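# Pour the ball from its gutter into the roofed box

## Task

Get the ball out of the gutter where it currently sits and into the box that belongs to the same arm. That box has a roof and one open side, and tipping the ball in by pouring is allowed. The box must stay essentially where and how it is: shifting, raising, rotating or tilting it beyond a small amount is a failure. The ball must never drop noticeably below table-top height while no robot is carrying it. A gutter only holds the ball while its open end is the raised end; held with the handle pointing straight up, the ball rolls out. Arm bases in metres, headings in degrees counter-clockwise from +x: arm1 x=-1.71 y=+0.22 z=+0.94 heading -15; arm2 x=+0.00 y=+0.13 z=+0.85 heading -89; arm3 x=+1.71 y=+0.39 z=+0.86 heading -166. At the end every gripper must let go and the arms must move away; the ball counts as placed only if it stays in the box with no robot holding it there.

## Robot and tools

Setup. Three identical i2rt Big YAM arms, arm1, arm2 and arm3, each bolted to a table at the positions given in the task. Each has six revolute joints, a two-finger gripper and a wrist camera that, with joints 1 and 6 at 0 and the hand level and forward, sits above the hand looking toward the fingertips. Reach is roughly 1.0 m from the joint1 axis. Room cameras: cam_end_1, cam_end_2, cam_gap_1, cam_gap_2, cam_side, cam_top; wrist cameras: arm1_cam_wrist, arm2_cam_wrist, arm3_cam_wrist.

Frame. One shared scene frame, origin on the floor, +z up, metres. The hand point is midway between the fingertips; its z axis runs along the fingers and the fingers open and close along its y axis. Camera calibration lines give K, distortion D, T_world_to_cam (scene frame to camera) and pos_world; real cameras may be off by a couple of degrees and several millimetres, and wrist camera poses inherit errors from the joint readings.

execute_actions(actions, cameras). actions is a list holding exactly one action, or empty to just read state and images. The action is an object keyed by robot name ("arm1", "arm2", "arm3"); each robot may be present or absent, and under each you give {"joints": {...}}. Inside, any subset of joint1_rad, joint2_rad, joint3_rad, joint4_rad, joint5_rad, joint6_rad (radians) and gripper_m (metres). These are absolute targets, not offsets. Ranges: joint1_rad -2.879 to 2.879 (base yaw, positive counter-clockwise from above, 0 points where the base faces); joint2_rad 0 to 3.141 (shoulder, 0 upper arm back and roughly level, positive raises then swings forward); joint3_rad 0 to 3.019 (elbow, 0 folded, positive opens); joint4_rad -1.692 to 1.57 (hand pitch, positive tips fingers up); joint5_rad -1.57 to 1.57 (hand side swing, positive to the arm's right); joint6_rad -2.094 to 2.094 (hand roll, positive clockwise viewed from behind the hand); gripper_m 0 to 0.093 (fingertip gap). Done tolerances: ±0.045, ±0.14, ±0.09, ±0.055, ±0.03, ±0.035 rad and ±0.003 m. All named motions start at once and may end at different moments; joints run at differing speeds, so the hand can swing wide between postures. An action lasts at most 15 s. An unknown key or out-of-range number rejects the whole call and nothing moves. cameras: list of names, or "all"; omitted or null means all, [] means none. The result gives each robot's state (joint_positions, torques, joint_status, on_its_own) plus one image per requested camera, ordered as the "pictures" line lists them. Example action: {"arm1": {"joints": {"gripper_m": 0.05}}, "arm2": {"joints": {"joint1_rad": 0.3}}}.

wait(seconds): 0 to 10; commands nothing, then returns state and images like an empty action. zoom_image(camera, region): region [x0, y0, x1, y1] in pixels of that camera's latest full image, top-left origin, at most 504 by 504. read_manual(section): only "licences"; moves nothing. finished_scene(scene): ends the current scene irreversibly after the last command is held, and reports success; call it only once the ball rests in the box and the arms are released and clear.

Reading results. joint_status per joint: reached, "off_target" (stopped short and may still be pushing), "contact_stop" or "time_out" (joint then holds where it stopped; a timed-out joint may keep a target up to 0.375, 0.375, 0.113, 0.225, 0.075, 0.3 rad from its position, for joints 1 to 6, and keep pushing, shown in on_its_own), "not_followed" (the self/inter-arm collision check withheld that arm's targets; a "cause:" line usually follows; the gripper part still runs, and the withheld targets may be retried later). on_its_own lists what the call did not command; "held at" is the held target, not the position. To stop a joint pushing, send it its reported position. Tiny target changes may not move a joint. Joints left out of an action, and robots left out, may still chase old targets. Torques are raw drive outputs with offsets, friction and noise, so they are weak evidence of contact. Once any call reports a stop, later motion calls in the same reply are skipped.

Hazards. The arms do not stop on contact and can push hard. Arm-to-arm squeezing ends the run; hard hits may too; nothing in the state reports arm contact, and the collision check ignores fingers, gripper housings and wrist cameras and may react late. Sustained pushing or holding loads heats motors: MOTOR HOT appears from 85 °C, and at 100 °C an OVER-TEMPERATURE FAULT drops that arm until it cools, with "limit_stop_at_motor_heat" in joint_status (resend targets afterwards). Avoid drops, slips, slams, knocking anything out of the work area, moving the box, and letting the ball fall to the floor. Loose objects can occasionally get a brief random push. The simulation keeps running while you compose replies, with the robots holding the last command.

Each tool is called after "Request:" as a command line: name --argument value for each argument, lists and objects as JSON in quotes; but a table of rows of numbers goes row by row, as --pt "numbers of a row", without its own name.

## Session

I'll start by looking at the scene.

Request:
execute_actions --actions '[]'

Scene clock: 0.00 s.
Joint torques (N m, as the arm reports them, + toward a larger angle): no reading
arm1.joint_positions: joint1_rad=+0.815 joint2_rad=+0.564 joint3_rad=+1.367 joint4_rad=-1.600 joint5_rad=-0.020 joint6_rad=+0.277 gripper_m=+0.094
arm1.joint_status: not commanded
arm1.hand: x=-1.5688 y=+0.3163 z=+1.4338 quat_wxyz=(-0.343, +0.131, -0.916, -0.161) (m; scene frame)
arm2.joint_positions: joint1_rad=+0.115 joint2_rad=+0.326 joint3_rad=+1.581 joint4_rad=-1.629 joint5_rad=+0.033 joint6_rad=-0.012 gripper_m=+0.095
arm2.joint_status: not commanded
arm2.hand: x=-0.0034 y=+0.1011 z=+1.4422 quat_wxyz=(-0.414, -0.548, -0.618, +0.383) (m; scene frame)
arm3.joint_positions: joint1_rad=+0.284 joint2_rad=+0.615 joint3_rad=+1.367 joint4_rad=-1.465 joint5_rad=-0.033 joint6_rad=-0.523 gripper_m=+0.095
arm3.joint_status: not commanded
arm3.hand: x=+1.5293 y=+0.2759 z=+1.3633 quat_wxyz=(-0.017, -0.784, -0.461, +0.415) (m; scene frame)
pictures: arm1_cam_wrist, arm2_cam_wrist, arm3_cam_wrist, cam_end_1, cam_end_2, cam_gap_1, cam_gap_2, cam_side, cam_top
Images, in order (width x height): arm1_cam_wrist 672x504, arm2_cam_wrist 672x504, arm3_cam_wrist 672x504, cam_end_1 672x504, cam_end_2 672x504, cam_gap_1 672x504, cam_gap_2 672x504, cam_side 672x504, cam_top 672x504.

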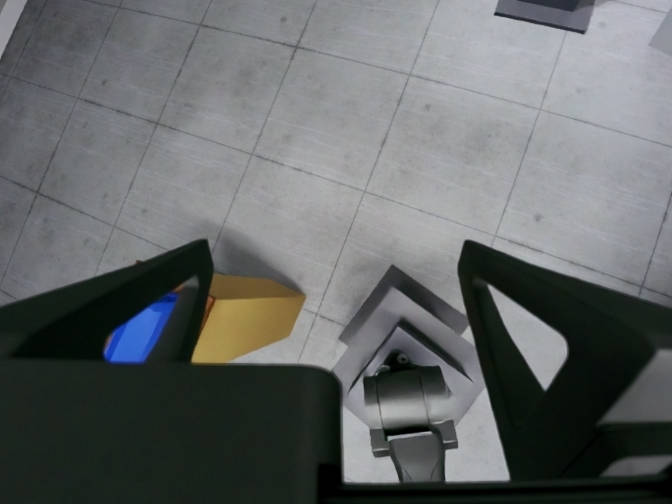

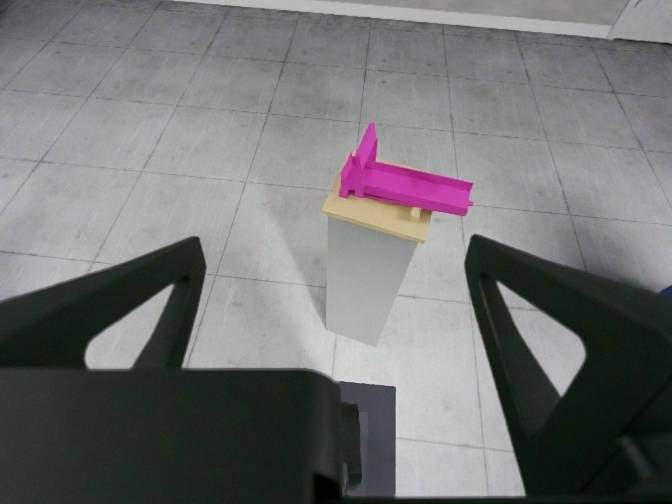

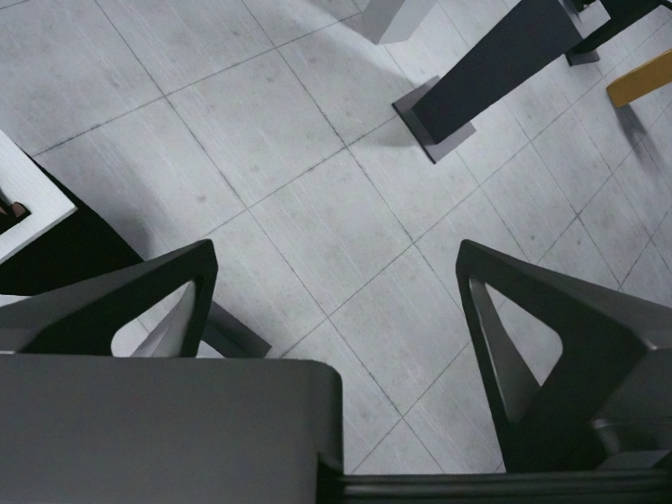

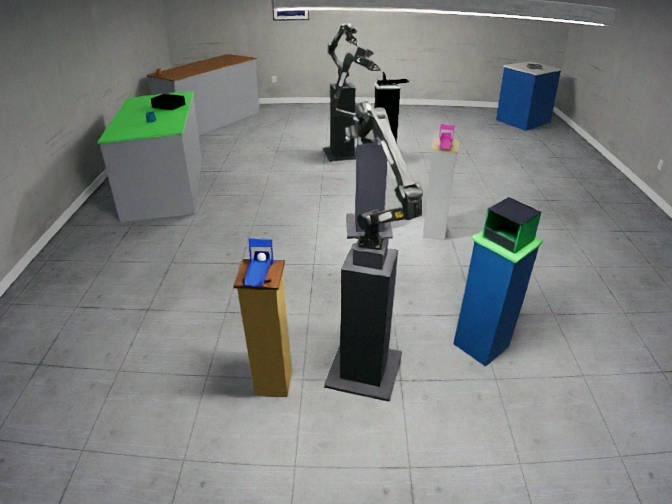

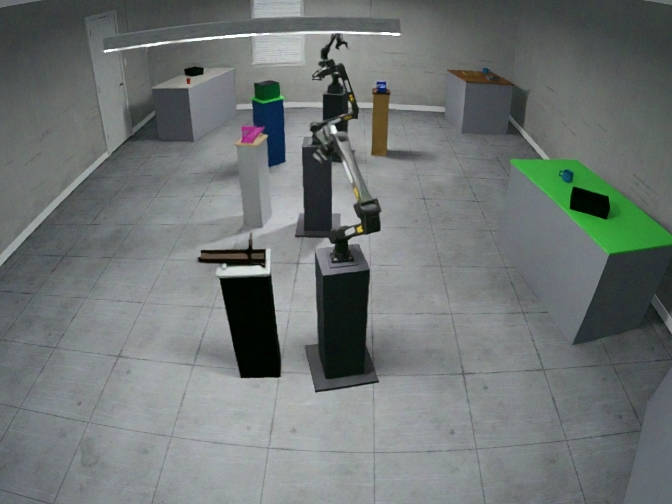

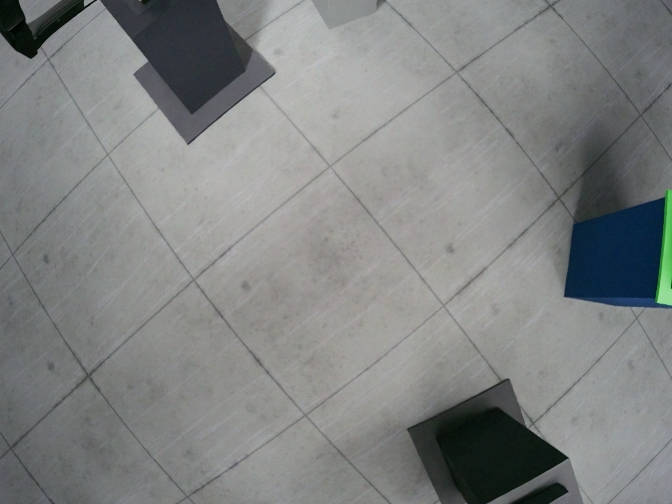

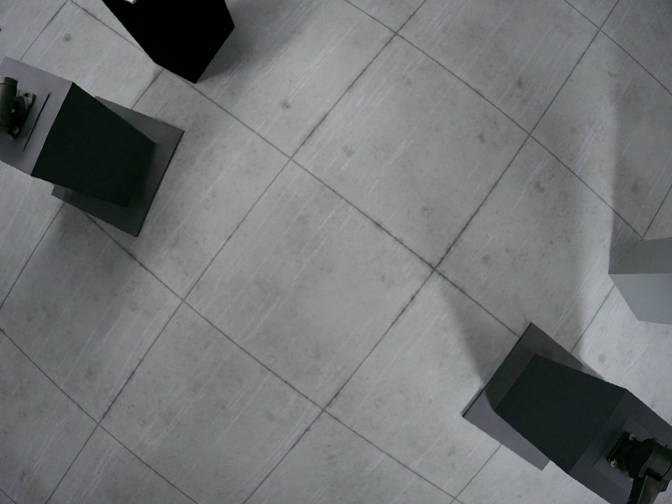

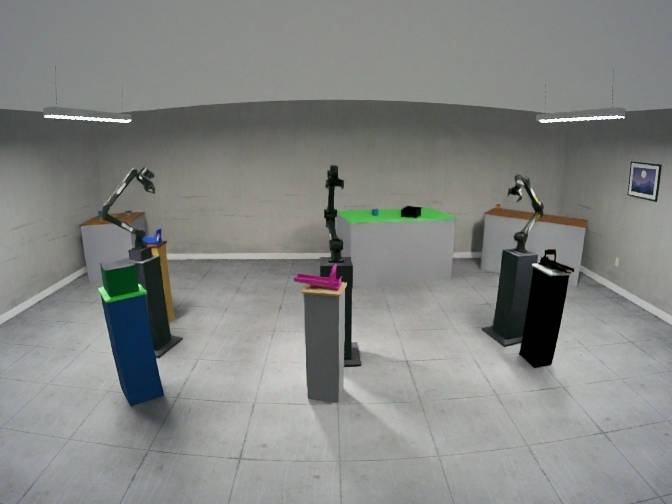

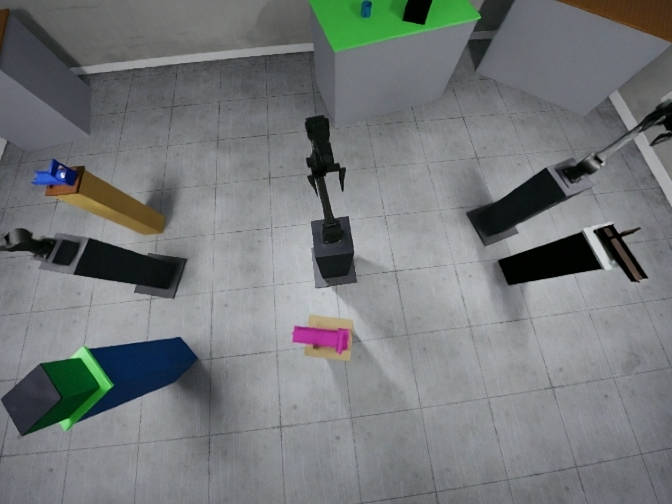

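Request:
zoom_image --camera "cam_end_1" --region '[200, 200, 330, 310]'

Request:
zoom_image --camera "cam_end_1" --region '[440, 170, 580, 290]'

Request:
zoom_image --camera "cam_top" --region '[0, 130, 200, 300]'

Request:
zoom_image --camera "cam_side" --region '[70, 160, 230, 320]'

Region (200, 200, 330, 310) of cam_end_1's 672x504 image, scaled by 3.877, with more detail than that image has; it fills the top 426 rows of this view, and the rest is white.

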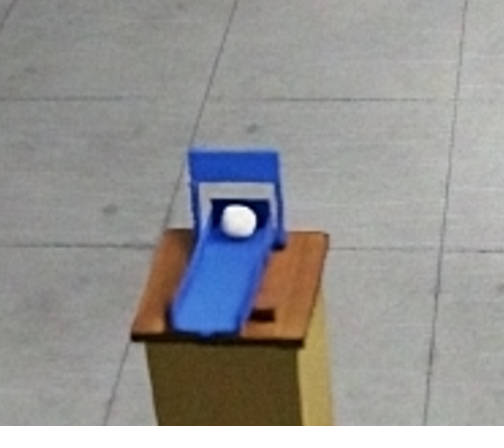

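Region (440, 170, 580, 290) of cam_end_1's 672x504 image, scaled by 3.600, with more detail than that image has; it fills the top 432 rows of this view, and the rest is white.

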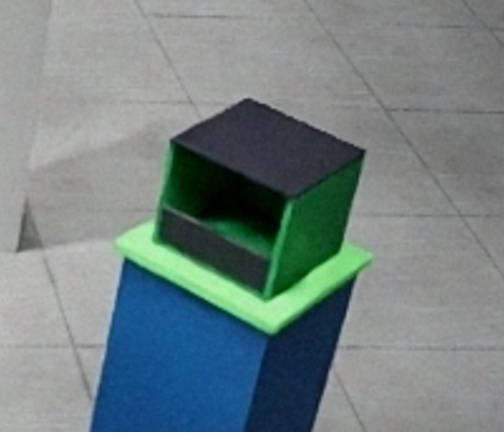

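Region (0, 130, 200, 300) of cam_top's 672x504 image, scaled by 2.520, with more detail than that image has; it fills the top 428 rows of this view, and the rest is white.

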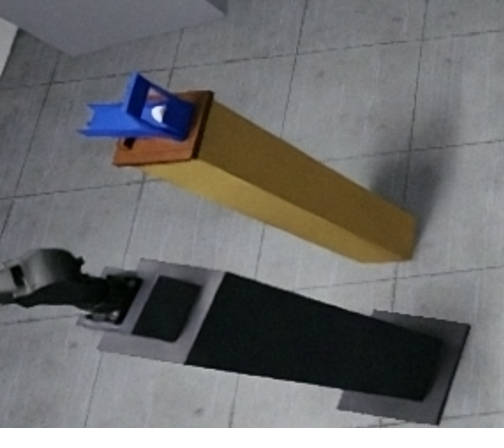

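Region (70, 160, 230, 320) of cam_side's 672x504 image, scaled by 3.150, with more detail than that image has.

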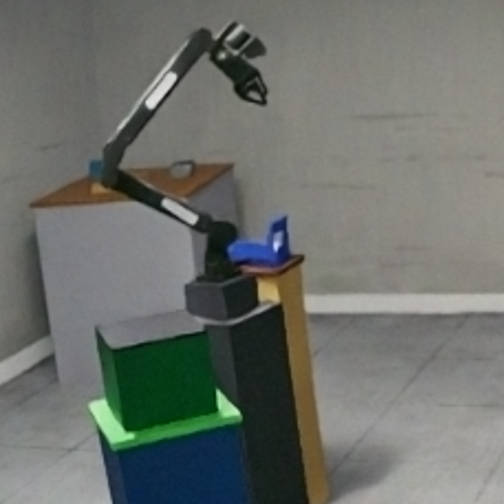

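Request:
zoom_image --camera "arm2_cam_wrist" --region '[300, 100, 500, 260]'

Request:
zoom_image --camera "cam_side" --region '[270, 240, 380, 320]'

Request:
zoom_image --camera "cam_top" --region '[0, 320, 220, 460]'

Region (300, 100, 500, 260) of arm2_cam_wrist's 672x504 image, scaled by 2.520, with more detail than that image has; it fills the top 403 rows of this view, and the rest is white.

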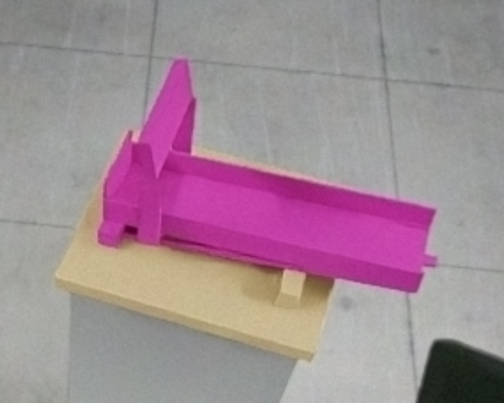

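Region (270, 240, 380, 320) of cam_side's 672x504 image, scaled by 4.582, with more detail than that image has; it fills the top 367 rows of this view, and the rest is white.

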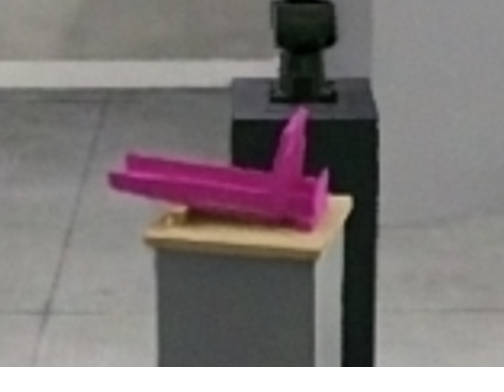

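Region (0, 320, 220, 460) of cam_top's 672x504 image, scaled by 2.291, with more detail than that image has; it fills the top 321 rows of this view, and the rest is white.

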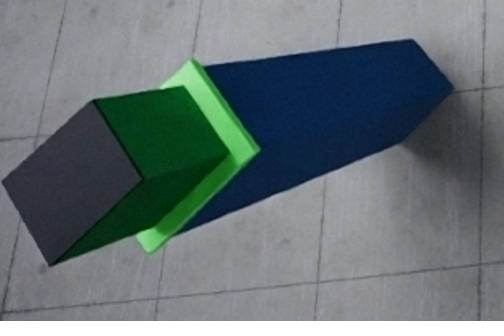

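Request:
execute_actions --actions '[{"arm1": {"joints": {"joint1_rad": 2.073, "joint2_rad": 1.514, "joint3_rad": 1.31, "joint4_rad": -0.738, "joint5_rad": 0.0, "joint6_rad": 0.0, "gripper_m": 0.093}}}]' --cameras '["arm1_cam_wrist", "cam_end_1", "cam_top"]'

Scene clock: 121.67 s.
Joint torques (N m, as the arm reports them, + toward a larger angle): arm1=[ -0.23 -14.09   9.44   2.21   0.07  -0.02] | arm2=[ 0.55 10.58  4.45  2.53  0.07 -0.01] | arm3=[-0.66  2.11  9.8   2.09  0.03  0.11]
arm1.joint_positions: joint1_rad=+2.082 joint2_rad=+1.518 joint3_rad=+1.318 joint4_rad=-0.760 joint5_rad=+0.000 joint6_rad=+0.008 gripper_m=+0.093
arm1.joint_status: all done
arm1.hand: x=-1.8599 y=+0.7891 z=+1.1790 quat_wxyz=(-0.185, +0.751, -0.587, -0.238) (m; scene frame)
arm2.joint_positions: joint1_rad=+0.115 joint2_rad=+0.326 joint3_rad=+1.581 joint4_rad=-1.629 joint5_rad=+0.033 joint6_rad=-0.012 gripper_m=+0.095
arm2.joint_status: not commanded
arm2.hand: x=-0.0034 y=+0.1011 z=+1.4422 quat_wxyz=(-0.414, -0.548, -0.618, +0.383) (m; scene frame)
arm3.joint_positions: joint1_rad=+0.284 joint2_rad=+0.615 joint3_rad=+1.367 joint4_rad=-1.465 joint5_rad=-0.033 joint6_rad=-0.523 gripper_m=+0.095
arm3.joint_status: not commanded
arm3.hand: x=+1.5293 y=+0.2759 z=+1.3633 quat_wxyz=(-0.017, -0.784, -0.461, +0.415) (m; scene frame)
pictures: arm1_cam_wrist, cam_end_1, cam_top
camera_calibration (this result's frames):
arm1_cam_wrist: T_world_to_cam=[[0.968795, 0.247862, 0.000533031, 1.60588], [0.247801, -0.968598, 0.0202974, 1.20426], [0.00554726, -0.019532, -0.999794, 1.32735], [0, 0, 0, 1]] pos_world=[-1.86155, 0.794336, 1.30178]
Images, in order (width x height): arm1_cam_wrist 672x504, cam_end_1 672x504, cam_top 672x504.

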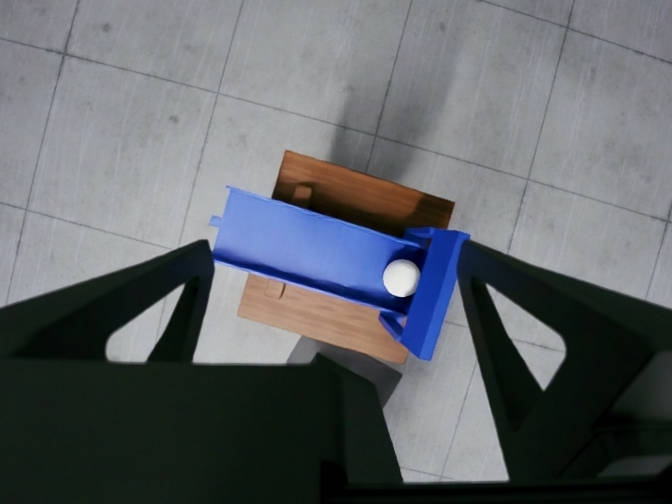

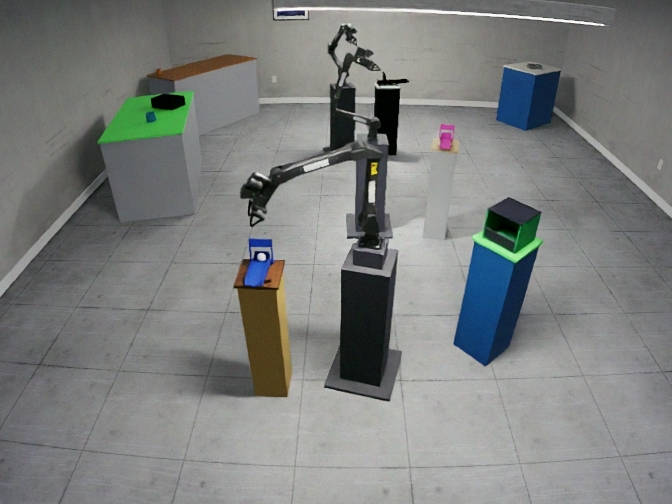

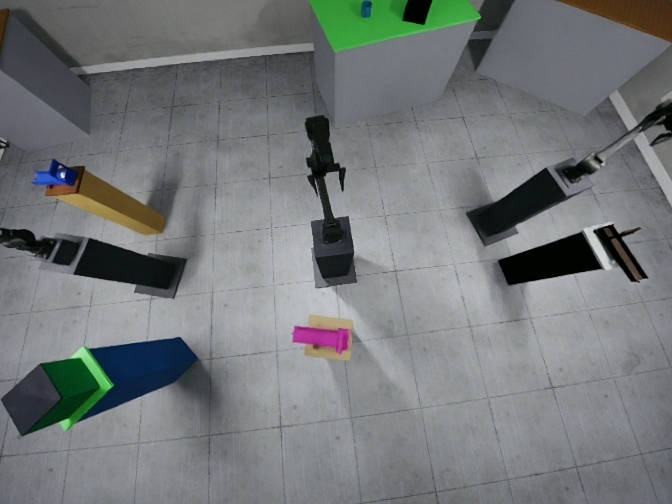

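Request:
zoom_image --camera "arm1_cam_wrist" --region '[190, 130, 490, 380]'

Region (190, 130, 490, 380) of arm1_cam_wrist's 672x504 image, scaled by 1.680, with more detail than that image has.

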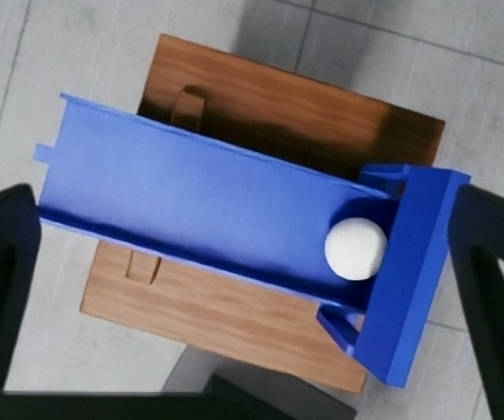

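Request:
zoom_image --camera "cam_end_1" --region '[200, 160, 330, 300]'

Region (200, 160, 330, 300) of cam_end_1's 672x504 image, scaled by 3.600, with more detail than that image has; it fills the left 468 columns of this view, and the rest is white.

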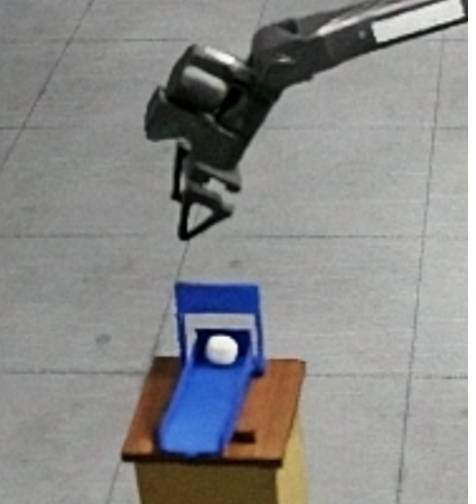

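Request:
execute_actions --actions '[{"arm1": {"joints": {"joint1_rad": 1.822, "joint2_rad": 1.839, "joint3_rad": 1.528, "joint4_rad": -1.253, "joint5_rad": -0.227, "joint6_rad": 0.034, "gripper_m": 0.093}}}]' --cameras '["arm1_cam_wrist", "cam_end_1", "cam_side"]'

Scene clock: 182.47 s.
Joint torques (N m, as the arm reports them, + toward a larger angle): arm1=[  0.82 -17.49  11.72  -0.59  -0.16   0.11] | arm2=[ 0.89  9.84  4.52  2.38  0.06 -0.06] | arm3=[-0.51  2.24  9.81  1.97  0.04  0.1 ]
arm1.joint_positions: joint1_rad=+1.818 joint2_rad=+1.845 joint3_rad=+1.489 joint4_rad=-1.238 joint5_rad=-0.224 joint6_rad=+0.026 gripper_m=+0.093
arm1.joint_status: all done
arm1.hand: x=-1.7450 y=+0.7647 z=+1.0463 quat_wxyz=(+0.086, +0.687, -0.718, -0.070) (m; scene frame)
arm2.joint_positions: joint1_rad=+0.115 joint2_rad=+0.326 joint3_rad=+1.581 joint4_rad=-1.629 joint5_rad=+0.033 joint6_rad=-0.012 gripper_m=+0.095
arm2.joint_status: not commanded
arm2.hand: x=-0.0034 y=+0.1011 z=+1.4422 quat_wxyz=(-0.414, -0.548, -0.618, +0.383) (m; scene frame)
arm3.joint_positions: joint1_rad=+0.284 joint2_rad=+0.615 joint3_rad=+1.367 joint4_rad=-1.465 joint5_rad=-0.033 joint6_rad=-0.523 gripper_m=+0.095
arm3.joint_status: not commanded
arm3.hand: x=+1.5293 y=+0.2759 z=+1.3633 quat_wxyz=(-0.017, -0.784, -0.461, +0.415) (m; scene frame)
pictures: arm1_cam_wrist, cam_end_1, cam_side
camera_calibration (this result's frames):
arm1_cam_wrist: T_world_to_cam=[[0.974379, -0.0391971, -0.221471, 1.96216], [0.103694, -0.795509, 0.597003, 0.167658], [-0.199583, -0.604672, -0.771063, 1.04376], [0, 0, 0, 1]] pos_world=[-1.72095, 0.84142, 1.13928]
Images, in order (width x height): arm1_cam_wrist 672x504, cam_end_1 672x504, cam_side 672x504.

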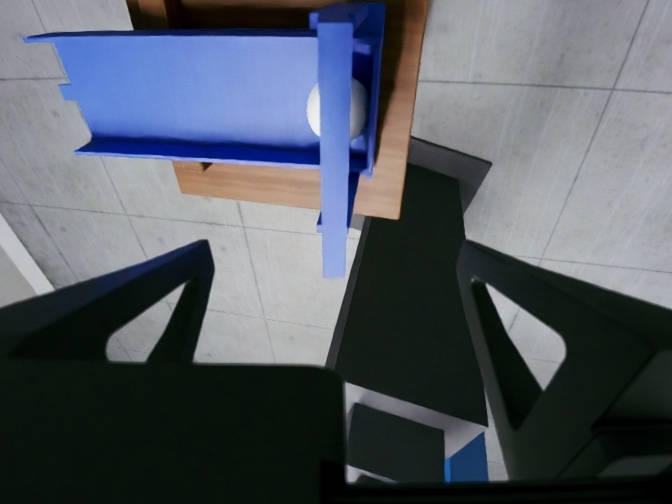

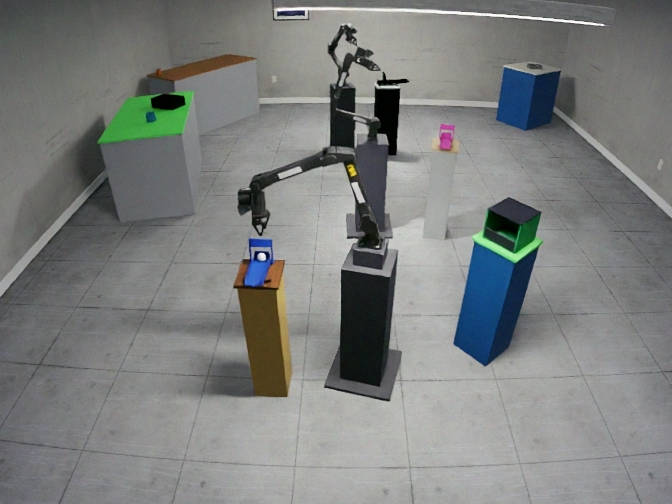

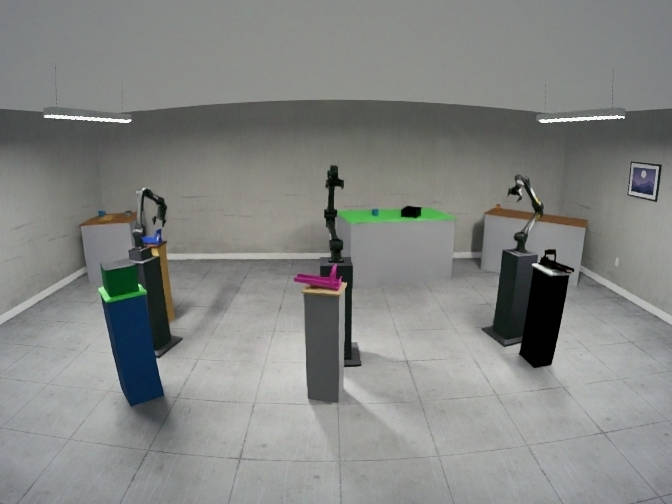

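Request:
execute_actions --actions '[{"arm1": {"joints": {"joint1_rad": 1.842, "joint2_rad": 1.928, "joint3_rad": 1.465, "joint4_rad": -1.08, "joint5_rad": -0.227, "joint6_rad": 0.05, "gripper_m": 0.093}}}]' --cameras '["arm1_cam_wrist", "cam_end_1"]'

Scene clock: 203.23 s.
Joint torques (N m, as the arm reports them, + toward a larger angle): arm1=[  1.17 -16.33   7.54   0.97  -0.17   0.12] | arm2=[ 0.71  9.97  4.44  2.43  0.09 -0.05] | arm3=[-0.24  2.3   9.78  1.99  0.05  0.12]
arm1.joint_positions: joint1_rad=+1.834 joint2_rad=+1.914 joint3_rad=+1.477 joint4_rad=-1.097 joint5_rad=-0.224 joint6_rad=+0.041 gripper_m=+0.093
arm1.joint_status: all done
arm1.hand: x=-1.7540 y=+0.7903 z=+1.0057 quat_wxyz=(+0.066, +0.690, -0.715, -0.090) (m; scene frame)
arm2.joint_positions: joint1_rad=+0.115 joint2_rad=+0.326 joint3_rad=+1.581 joint4_rad=-1.629 joint5_rad=+0.033 joint6_rad=-0.012 gripper_m=+0.095
arm2.joint_status: not commanded
arm2.hand: x=-0.0034 y=+0.1011 z=+1.4422 quat_wxyz=(-0.414, -0.548, -0.618, +0.383) (m; scene frame)
arm3.joint_positions: joint1_rad=+0.284 joint2_rad=+0.615 joint3_rad=+1.367 joint4_rad=-1.465 joint5_rad=-0.033 joint6_rad=-0.523 gripper_m=+0.095
arm3.joint_status: not commanded
arm3.hand: x=+1.5293 y=+0.2759 z=+1.3633 quat_wxyz=(-0.017, -0.784, -0.461, +0.415) (m; scene frame)
pictures: arm1_cam_wrist, cam_end_1
camera_calibration (this result's frames):
arm1_cam_wrist: T_world_to_cam=[[0.974529, -0.0237658, -0.223001, 1.95257], [0.10583, -0.827953, 0.550721, 0.289062], [-0.197722, -0.560293, -0.804349, 1.02776], [0, 0, 0, 1]] pos_world=[-1.73021, 0.86158, 1.10291]
Images, in order (width x height): arm1_cam_wrist 672x504, cam_end_1 672x504.

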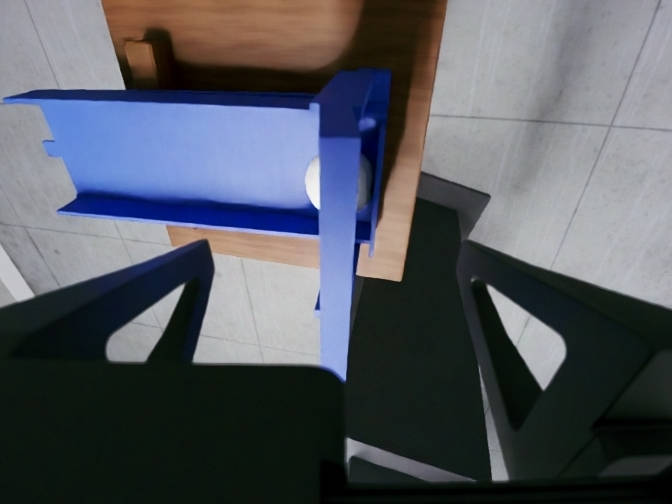

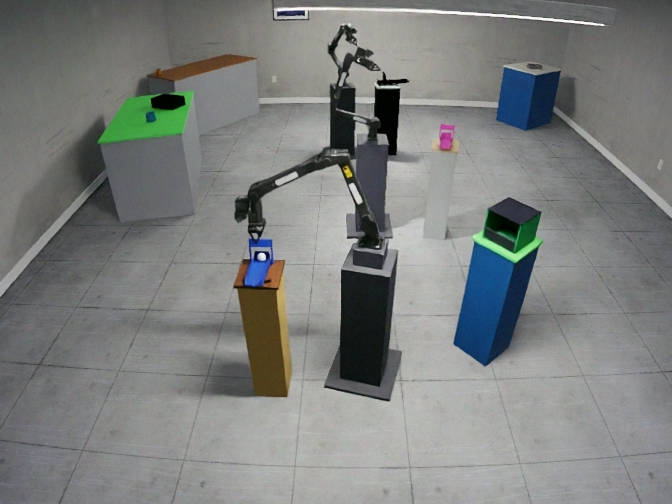

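Request:
execute_actions --actions '[{"arm1": {"joints": {"joint1_rad": 1.85, "joint2_rad": 1.947, "joint3_rad": 1.425, "joint4_rad": -1.055, "joint5_rad": -0.227, "joint6_rad": 0.058, "gripper_m": 0.093}}}]' --cameras '["arm1_cam_wrist", "cam_end_1"]'

Scene clock: 209.33 s.
Joint torques (N m, as the arm reports them, + toward a larger angle): arm1=[  1.25 -15.53   7.13   0.97  -0.17   0.12] | arm2=[ 0.75 10.29  4.42  2.6   0.08 -0.03] | arm3=[-0.43  1.87  9.86  2.01  0.05  0.13]
arm1.joint_positions: joint1_rad=+1.839 joint2_rad=+1.922 joint3_rad=+1.439 joint4_rad=-1.073 joint5_rad=-0.224 joint6_rad=+0.048 gripper_m=+0.093
arm1.joint_status: all done
arm1.hand: x=-1.7567 y=+0.7795 z=+0.9878 quat_wxyz=(+0.075, +0.689, -0.717, -0.082) (m; scene frame)
arm2.joint_positions: joint1_rad=+0.115 joint2_rad=+0.326 joint3_rad=+1.581 joint4_rad=-1.629 joint5_rad=+0.033 joint6_rad=-0.012 gripper_m=+0.095
arm2.joint_status: not commanded
arm2.hand: x=-0.0034 y=+0.1011 z=+1.4422 quat_wxyz=(-0.414, -0.548, -0.618, +0.383) (m; scene frame)
arm3.joint_positions: joint1_rad=+0.284 joint2_rad=+0.615 joint3_rad=+1.367 joint4_rad=-1.465 joint5_rad=-0.033 joint6_rad=-0.523 gripper_m=+0.095
arm3.joint_status: not commanded
arm3.hand: x=+1.5293 y=+0.2759 z=+1.3633 quat_wxyz=(-0.017, -0.784, -0.461, +0.415) (m; scene frame)
pictures: arm1_cam_wrist, cam_end_1
camera_calibration (this result's frames):
arm1_cam_wrist: T_world_to_cam=[[0.974438, -0.0317283, -0.222403, 1.9564], [0.103781, -0.814436, 0.570897, 0.256248], [-0.199246, -0.579386, -0.790325, 1.00515], [0, 0, 0, 1]] pos_world=[-1.73271, 0.853142, 1.08321]
Images, in order (width x height): arm1_cam_wrist 672x504, cam_end_1 672x504.

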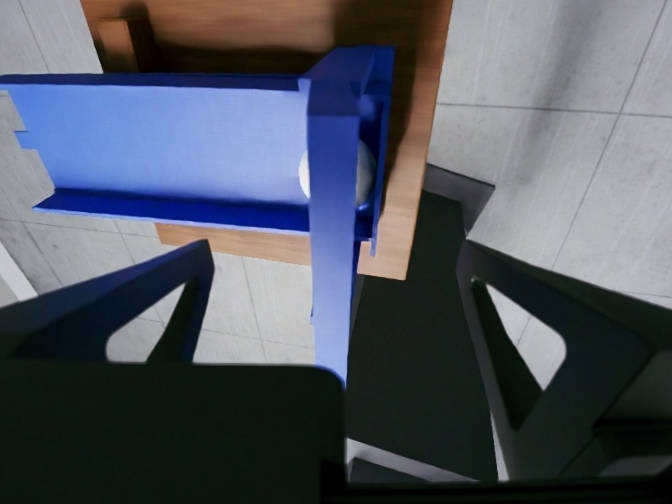

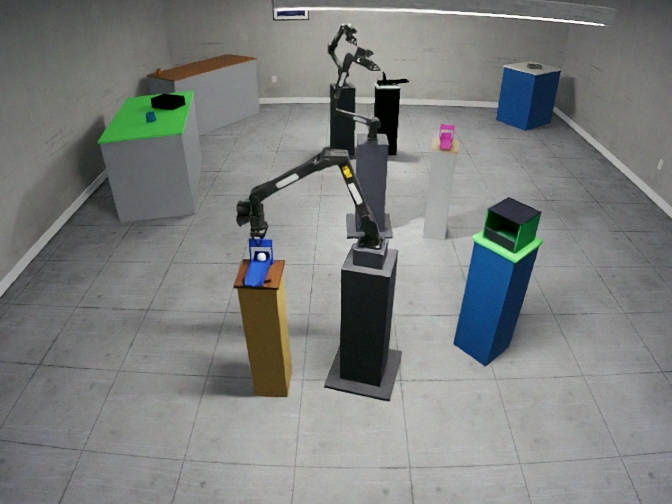

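Request:
execute_actions --actions '[{"arm1": {"joints": {"joint1_rad": 1.85, "joint2_rad": 1.962, "joint3_rad": 1.425, "joint4_rad": -1.04, "joint5_rad": -0.227, "joint6_rad": 0.058, "gripper_m": 0.035}}}]' --cameras '["arm1_cam_wrist"]'

Scene clock: 216.03 s.
Joint torques (N m, as the arm reports them, + toward a larger angle): arm1=[  1.39 -15.21   7.1    0.93  -0.17   0.12] | arm2=[ 0.97 10.36  4.59  2.44  0.08 -0.04] | arm3=[-0.53  1.98  9.93  2.04  0.06  0.1 ]
arm1.joint_positions: joint1_rad=+1.839 joint2_rad=+1.934 joint3_rad=+1.439 joint4_rad=-1.057 joint5_rad=-0.224 joint6_rad=+0.049 gripper_m=+0.035
arm1.joint_status: all done
arm1.hand: x=-1.7567 y=+0.7823 z=+0.9817 quat_wxyz=(+0.073, +0.689, -0.717, -0.083) (m; scene frame)
arm2.joint_positions: joint1_rad=+0.115 joint2_rad=+0.326 joint3_rad=+1.581 joint4_rad=-1.629 joint5_rad=+0.033 joint6_rad=-0.012 gripper_m=+0.095
arm2.joint_status: not commanded
arm2.hand: x=-0.0034 y=+0.1011 z=+1.4422 quat_wxyz=(-0.414, -0.548, -0.618, +0.383) (m; scene frame)
arm3.joint_positions: joint1_rad=+0.284 joint2_rad=+0.615 joint3_rad=+1.367 joint4_rad=-1.465 joint5_rad=-0.033 joint6_rad=-0.523 gripper_m=+0.095
arm3.joint_status: not commanded
arm3.hand: x=+1.5293 y=+0.2759 z=+1.3633 quat_wxyz=(-0.017, -0.784, -0.461, +0.415) (m; scene frame)
pictures: arm1_cam_wrist
camera_calibration (this result's frames):
arm1_cam_wrist: T_world_to_cam=[[0.974406, -0.0315444, -0.22257, 1.95509], [0.103208, -0.816805, 0.567607, 0.266041], [-0.199701, -0.576051, -0.792644, 1.00081], [0, 0, 0, 1]] pos_world=[-1.73265, 0.855494, 1.07743]
Images, in order (width x height): arm1_cam_wrist 672x504.

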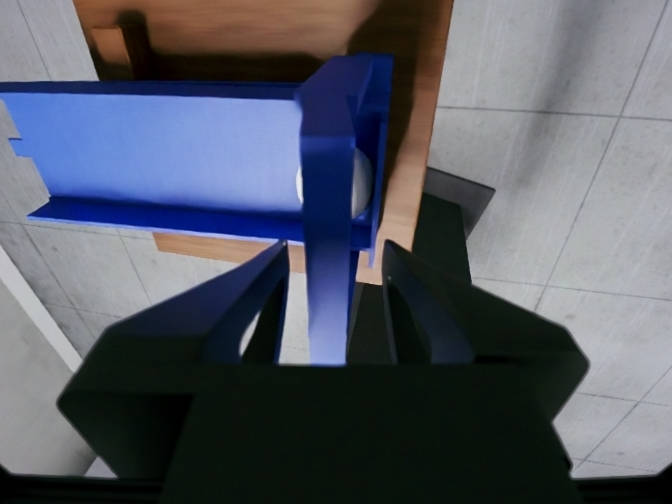

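Request:
execute_actions --actions '[{"arm1": {"joints": {"gripper_m": 0.0}}}]' --cameras '["arm1_cam_wrist"]'

Scene clock: 219.17 s.
Joint torques (N m, as the arm reports them, + toward a larger angle): arm1=[  1.27 -15.41   7.11   0.89   0.12   0.1 ] | arm2=[ 1.02 10.56  4.45  2.46  0.06 -0.04] | arm3=[-0.34  1.82  9.93  2.05  0.03  0.13]
arm1.joint_positions: joint1_rad=+1.841 joint2_rad=+1.934 joint3_rad=+1.439 joint4_rad=-1.056 joint5_rad=-0.232 joint6_rad=+0.051 gripper_m=+0.011
arm1.joint_status: gripper_m off_target (ended at +0.011, target +0.000)
arm1.hand: x=-1.7588 y=+0.7826 z=+0.9820 quat_wxyz=(+0.076, +0.688, -0.716, -0.086) (m; scene frame)
arm2.joint_positions: joint1_rad=+0.115 joint2_rad=+0.326 joint3_rad=+1.581 joint4_rad=-1.629 joint5_rad=+0.033 joint6_rad=-0.012 gripper_m=+0.095
arm2.joint_status: not commanded
arm2.hand: x=-0.0034 y=+0.1011 z=+1.4422 quat_wxyz=(-0.414, -0.548, -0.618, +0.383) (m; scene frame)
arm3.joint_positions: joint1_rad=+0.284 joint2_rad=+0.615 joint3_rad=+1.367 joint4_rad=-1.465 joint5_rad=-0.033 joint6_rad=-0.523 gripper_m=+0.095
arm3.joint_status: not commanded
arm3.hand: x=+1.5293 y=+0.2759 z=+1.3633 quat_wxyz=(-0.017, -0.784, -0.461, +0.415) (m; scene frame)
pictures: arm1_cam_wrist
camera_calibration (this result's frames):
arm1_cam_wrist: T_world_to_cam=[[0.972678, -0.0310955, -0.230067, 1.96122], [0.107716, -0.817419, 0.565883, 0.27643], [-0.205658, -0.575203, -0.791736, 0.988753], [0, 0, 0, 1]] pos_world=[-1.73407, 0.855679, 1.07762]
Images, in order (width x height): arm1_cam_wrist 672x504.

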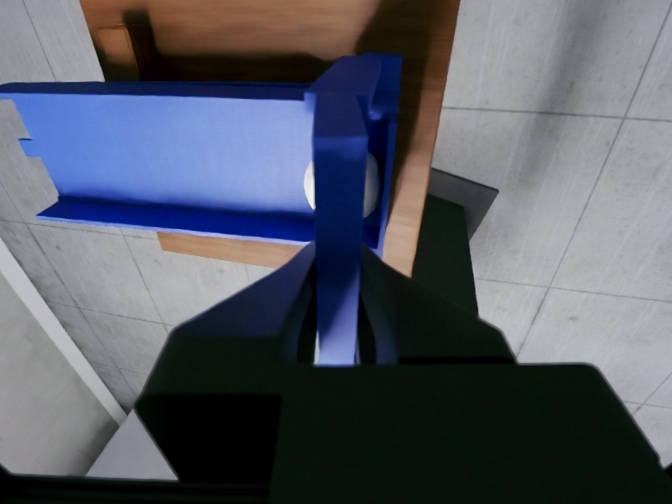

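Request:
execute_actions --actions '[{"arm1": {"joints": {"joint1_rad": 1.841, "joint2_rad": 1.815, "joint3_rad": 1.625, "joint4_rad": -1.36, "joint5_rad": -0.7, "joint6_rad": 0.05, "gripper_m": 0.0}}}]' --cameras '["arm1_cam_wrist", "cam_end_1"]'

Scene clock: 265.93 s.
Joint torques (N m, as the arm reports them, + toward a larger angle): arm1=[  0.68 -16.05  12.05  -0.55  -0.82  -0.02] | arm2=[ 0.8  10.47  4.44  2.52  0.08 -0.06] | arm3=[-0.17  1.75  9.77  2.15  0.04  0.11]
arm1.joint_positions: joint1_rad=+1.840 joint2_rad=+1.802 joint3_rad=+1.587 joint4_rad=-1.344 joint5_rad=-0.688 joint6_rad=+0.051 gripper_m=+0.011
arm1.joint_status: gripper_m off_target (ended at +0.011, target +0.000); the others done
arm1.hand: x=-1.8282 y=+0.7716 z=+1.1397 quat_wxyz=(+0.240, +0.653, -0.679, -0.235) (m; scene frame)
arm2.joint_positions: joint1_rad=+0.115 joint2_rad=+0.326 joint3_rad=+1.581 joint4_rad=-1.629 joint5_rad=+0.033 joint6_rad=-0.012 gripper_m=+0.095
arm2.joint_status: not commanded
arm2.hand: x=-0.0034 y=+0.1011 z=+1.4422 quat_wxyz=(-0.414, -0.548, -0.618, +0.383) (m; scene frame)
arm3.joint_positions: joint1_rad=+0.284 joint2_rad=+0.615 joint3_rad=+1.367 joint4_rad=-1.465 joint5_rad=-0.033 joint6_rad=-0.523 gripper_m=+0.095
arm3.joint_status: not commanded
arm3.hand: x=+1.5293 y=+0.2759 z=+1.3633 quat_wxyz=(-0.017, -0.784, -0.461, +0.415) (m; scene frame)
pictures: arm1_cam_wrist, cam_end_1
camera_calibration (this result's frames):
arm1_cam_wrist: T_world_to_cam=[[0.772427, -0.0299072, -0.634399, 2.15844], [0.353168, -0.809981, 0.468192, 0.74008], [-0.527853, -0.585693, -0.615089, 0.310762], [0, 0, 0, 1]] pos_world=[-1.76457, 0.846015, 1.21396]
Images, in order (width x height): arm1_cam_wrist 672x504, cam_end_1 672x504.

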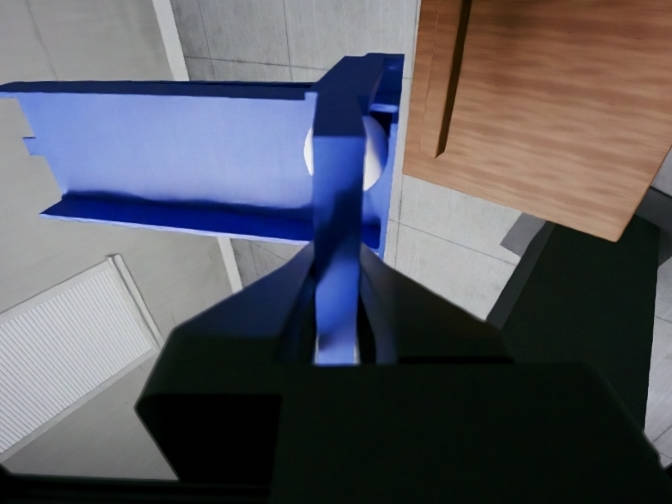

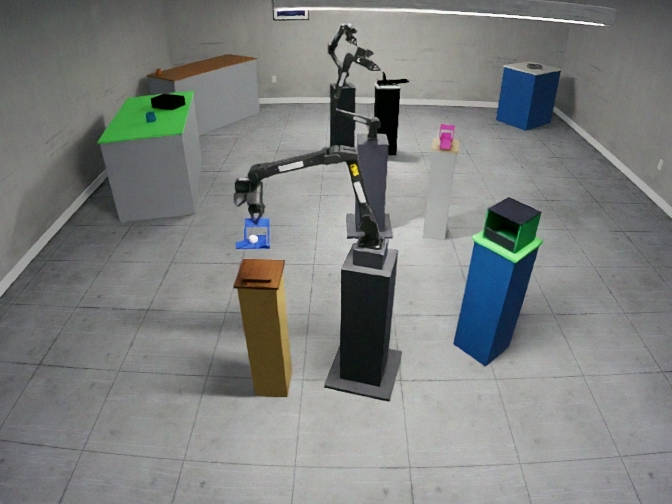

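Request:
zoom_image --camera "cam_end_1" --region '[210, 170, 310, 270]'

Region (210, 170, 310, 270) of cam_end_1's 672x504 image, scaled by 5.040, with more detail than that image has.

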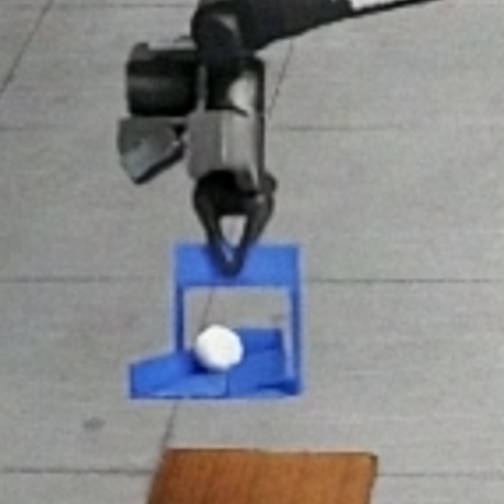

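Request:
execute_actions --actions '[{"arm1": {"joints": {"joint1_rad": -1.513, "joint2_rad": 1.802, "joint3_rad": 1.6, "joint4_rad": -1.344, "joint5_rad": -0.7, "joint6_rad": 0.05, "gripper_m": 0.0}}}]' --cameras '["arm1_cam_wrist", "cam_end_1"]'

Scene clock: 332.03 s.
Joint torques (N m, as the arm reports them, + toward a larger angle): arm1=[  1.25 -16.78  10.09   0.16  -0.75  -0.01] | arm2=[ 0.79 10.2   4.45  2.46  0.07 -0.03] | arm3=[-0.54  2.13  9.86  1.96  0.05  0.11]
arm1.joint_positions: joint1_rad=-1.523 joint2_rad=+1.802 joint3_rad=+1.587 joint4_rad=-1.344 joint5_rad=-0.689 joint6_rad=+0.051 gripper_m=+0.011
arm1.joint_status: gripper_m off_target (ended at +0.011, target +0.000); the others done
arm1.hand: x=-1.7259 y=-0.3390 z=+1.1386 quat_wxyz=(-0.262, -0.746, -0.573, -0.216) (m; scene frame)
arm2.joint_positions: joint1_rad=+0.115 joint2_rad=+0.326 joint3_rad=+1.581 joint4_rad=-1.629 joint5_rad=+0.033 joint6_rad=-0.012 gripper_m=+0.095
arm2.joint_status: not commanded
arm2.hand: x=-0.0034 y=+0.1011 z=+1.4422 quat_wxyz=(-0.414, -0.548, -0.618, +0.383) (m; scene frame)
arm3.joint_positions: joint1_rad=+0.284 joint2_rad=+0.615 joint3_rad=+1.367 joint4_rad=-1.465 joint5_rad=-0.033 joint6_rad=-0.523 gripper_m=+0.095
arm3.joint_status: not commanded
arm3.hand: x=+1.5293 y=+0.2759 z=+1.3633 quat_wxyz=(-0.017, -0.784, -0.461, +0.415) (m; scene frame)
pictures: arm1_cam_wrist, cam_end_1
camera_calibration (this result's frames):
arm1_cam_wrist: T_world_to_cam=[[-0.741999, 0.199668, -0.639977, -0.484018], [-0.170665, 0.866908, 0.468341, -0.530914], [0.648314, 0.45673, -0.609169, 2.09022], [0, 0, 0, 1]] pos_world=[-1.80487, -0.39777, 1.21219]
Images, in order (width x height): arm1_cam_wrist 672x504, cam_end_1 672x504.

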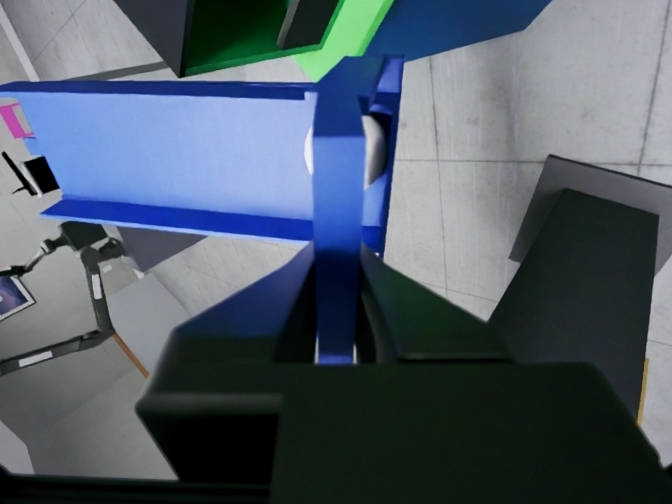

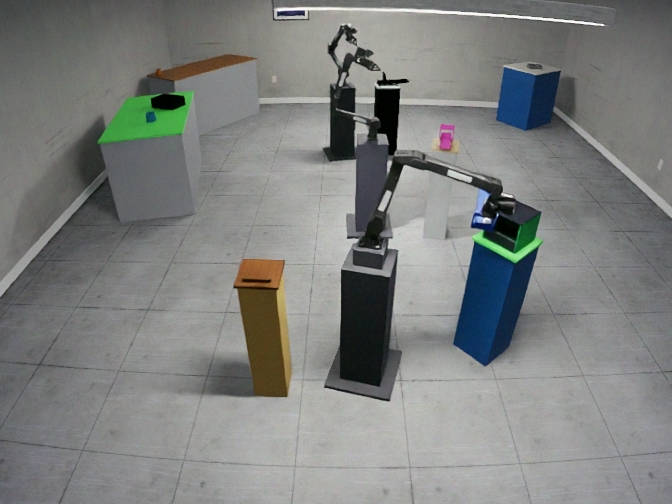

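Request:
execute_actions --actions '[{"arm1": {"joints": {"joint1_rad": -1.513, "joint2_rad": 1.432, "joint3_rad": 1.135, "joint4_rad": -1.011, "joint5_rad": -0.352, "joint6_rad": 0.663, "gripper_m": 0.0}}}]' --cameras '["arm1_cam_wrist", "cam_end_1"]'

Scene clock: 364.80 s.
Joint torques (N m, as the arm reports them, + toward a larger angle): arm1=[  1.37 -11.02   9.05   1.64  -0.23   0.1 ] | arm2=[ 0.65 10.3   4.34  2.49  0.09 -0.06] | arm3=[-0.71  1.91  9.86  2.03  0.06  0.1 ]
arm1.joint_positions: joint1_rad=-1.522 joint2_rad=+1.428 joint3_rad=+1.138 joint4_rad=-1.034 joint5_rad=-0.348 joint6_rad=+0.653 gripper_m=+0.011
arm1.joint_status: gripper_m off_target (ended at +0.011, target +0.000); the others done
arm1.hand: x=-1.7556 y=-0.2388 z=+1.1204 quat_wxyz=(-0.194, -0.910, -0.357, -0.082) (m; scene frame)
arm2.joint_positions: joint1_rad=+0.115 joint2_rad=+0.326 joint3_rad=+1.581 joint4_rad=-1.629 joint5_rad=+0.033 joint6_rad=-0.012 gripper_m=+0.095
arm2.joint_status: not commanded
arm2.hand: x=-0.0034 y=+0.1011 z=+1.4422 quat_wxyz=(-0.414, -0.548, -0.618, +0.383) (m; scene frame)
arm3.joint_positions: joint1_rad=+0.284 joint2_rad=+0.615 joint3_rad=+1.367 joint4_rad=-1.465 joint5_rad=-0.033 joint6_rad=-0.523 gripper_m=+0.095
arm3.joint_status: not commanded
arm3.hand: x=+1.5293 y=+0.2759 z=+1.3633 quat_wxyz=(-0.017, -0.784, -0.461, +0.415) (m; scene frame)
pictures: arm1_cam_wrist, cam_end_1
camera_calibration (this result's frames):
arm1_cam_wrist: T_world_to_cam=[[-0.621989, 0.664243, -0.414622, -0.468619], [0.415834, 0.72888, 0.54389, 0.297717], [0.663484, 0.16588, -0.72957, 2.1446], [0, 0, 0, 1]] pos_world=[-1.83818, -0.261469, 1.20841]
Images, in order (width x height): arm1_cam_wrist 672x504, cam_end_1 672x504.

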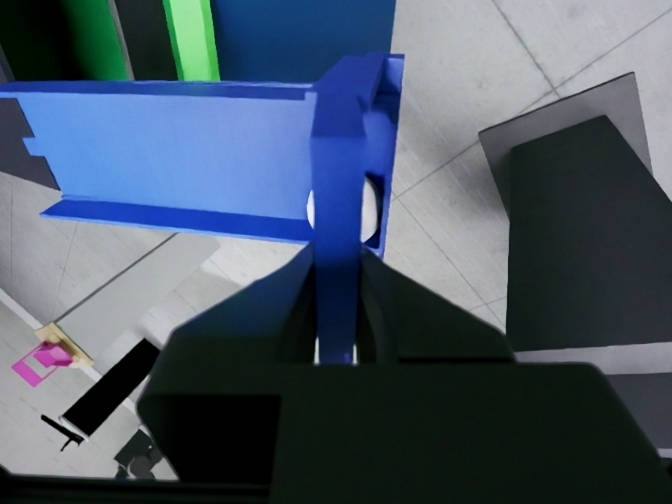

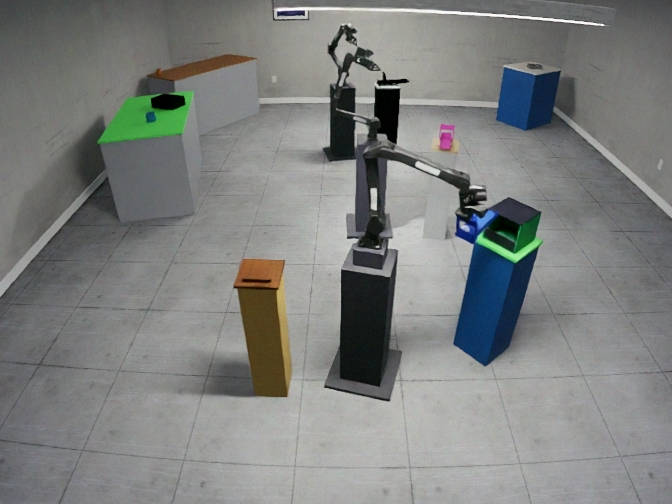

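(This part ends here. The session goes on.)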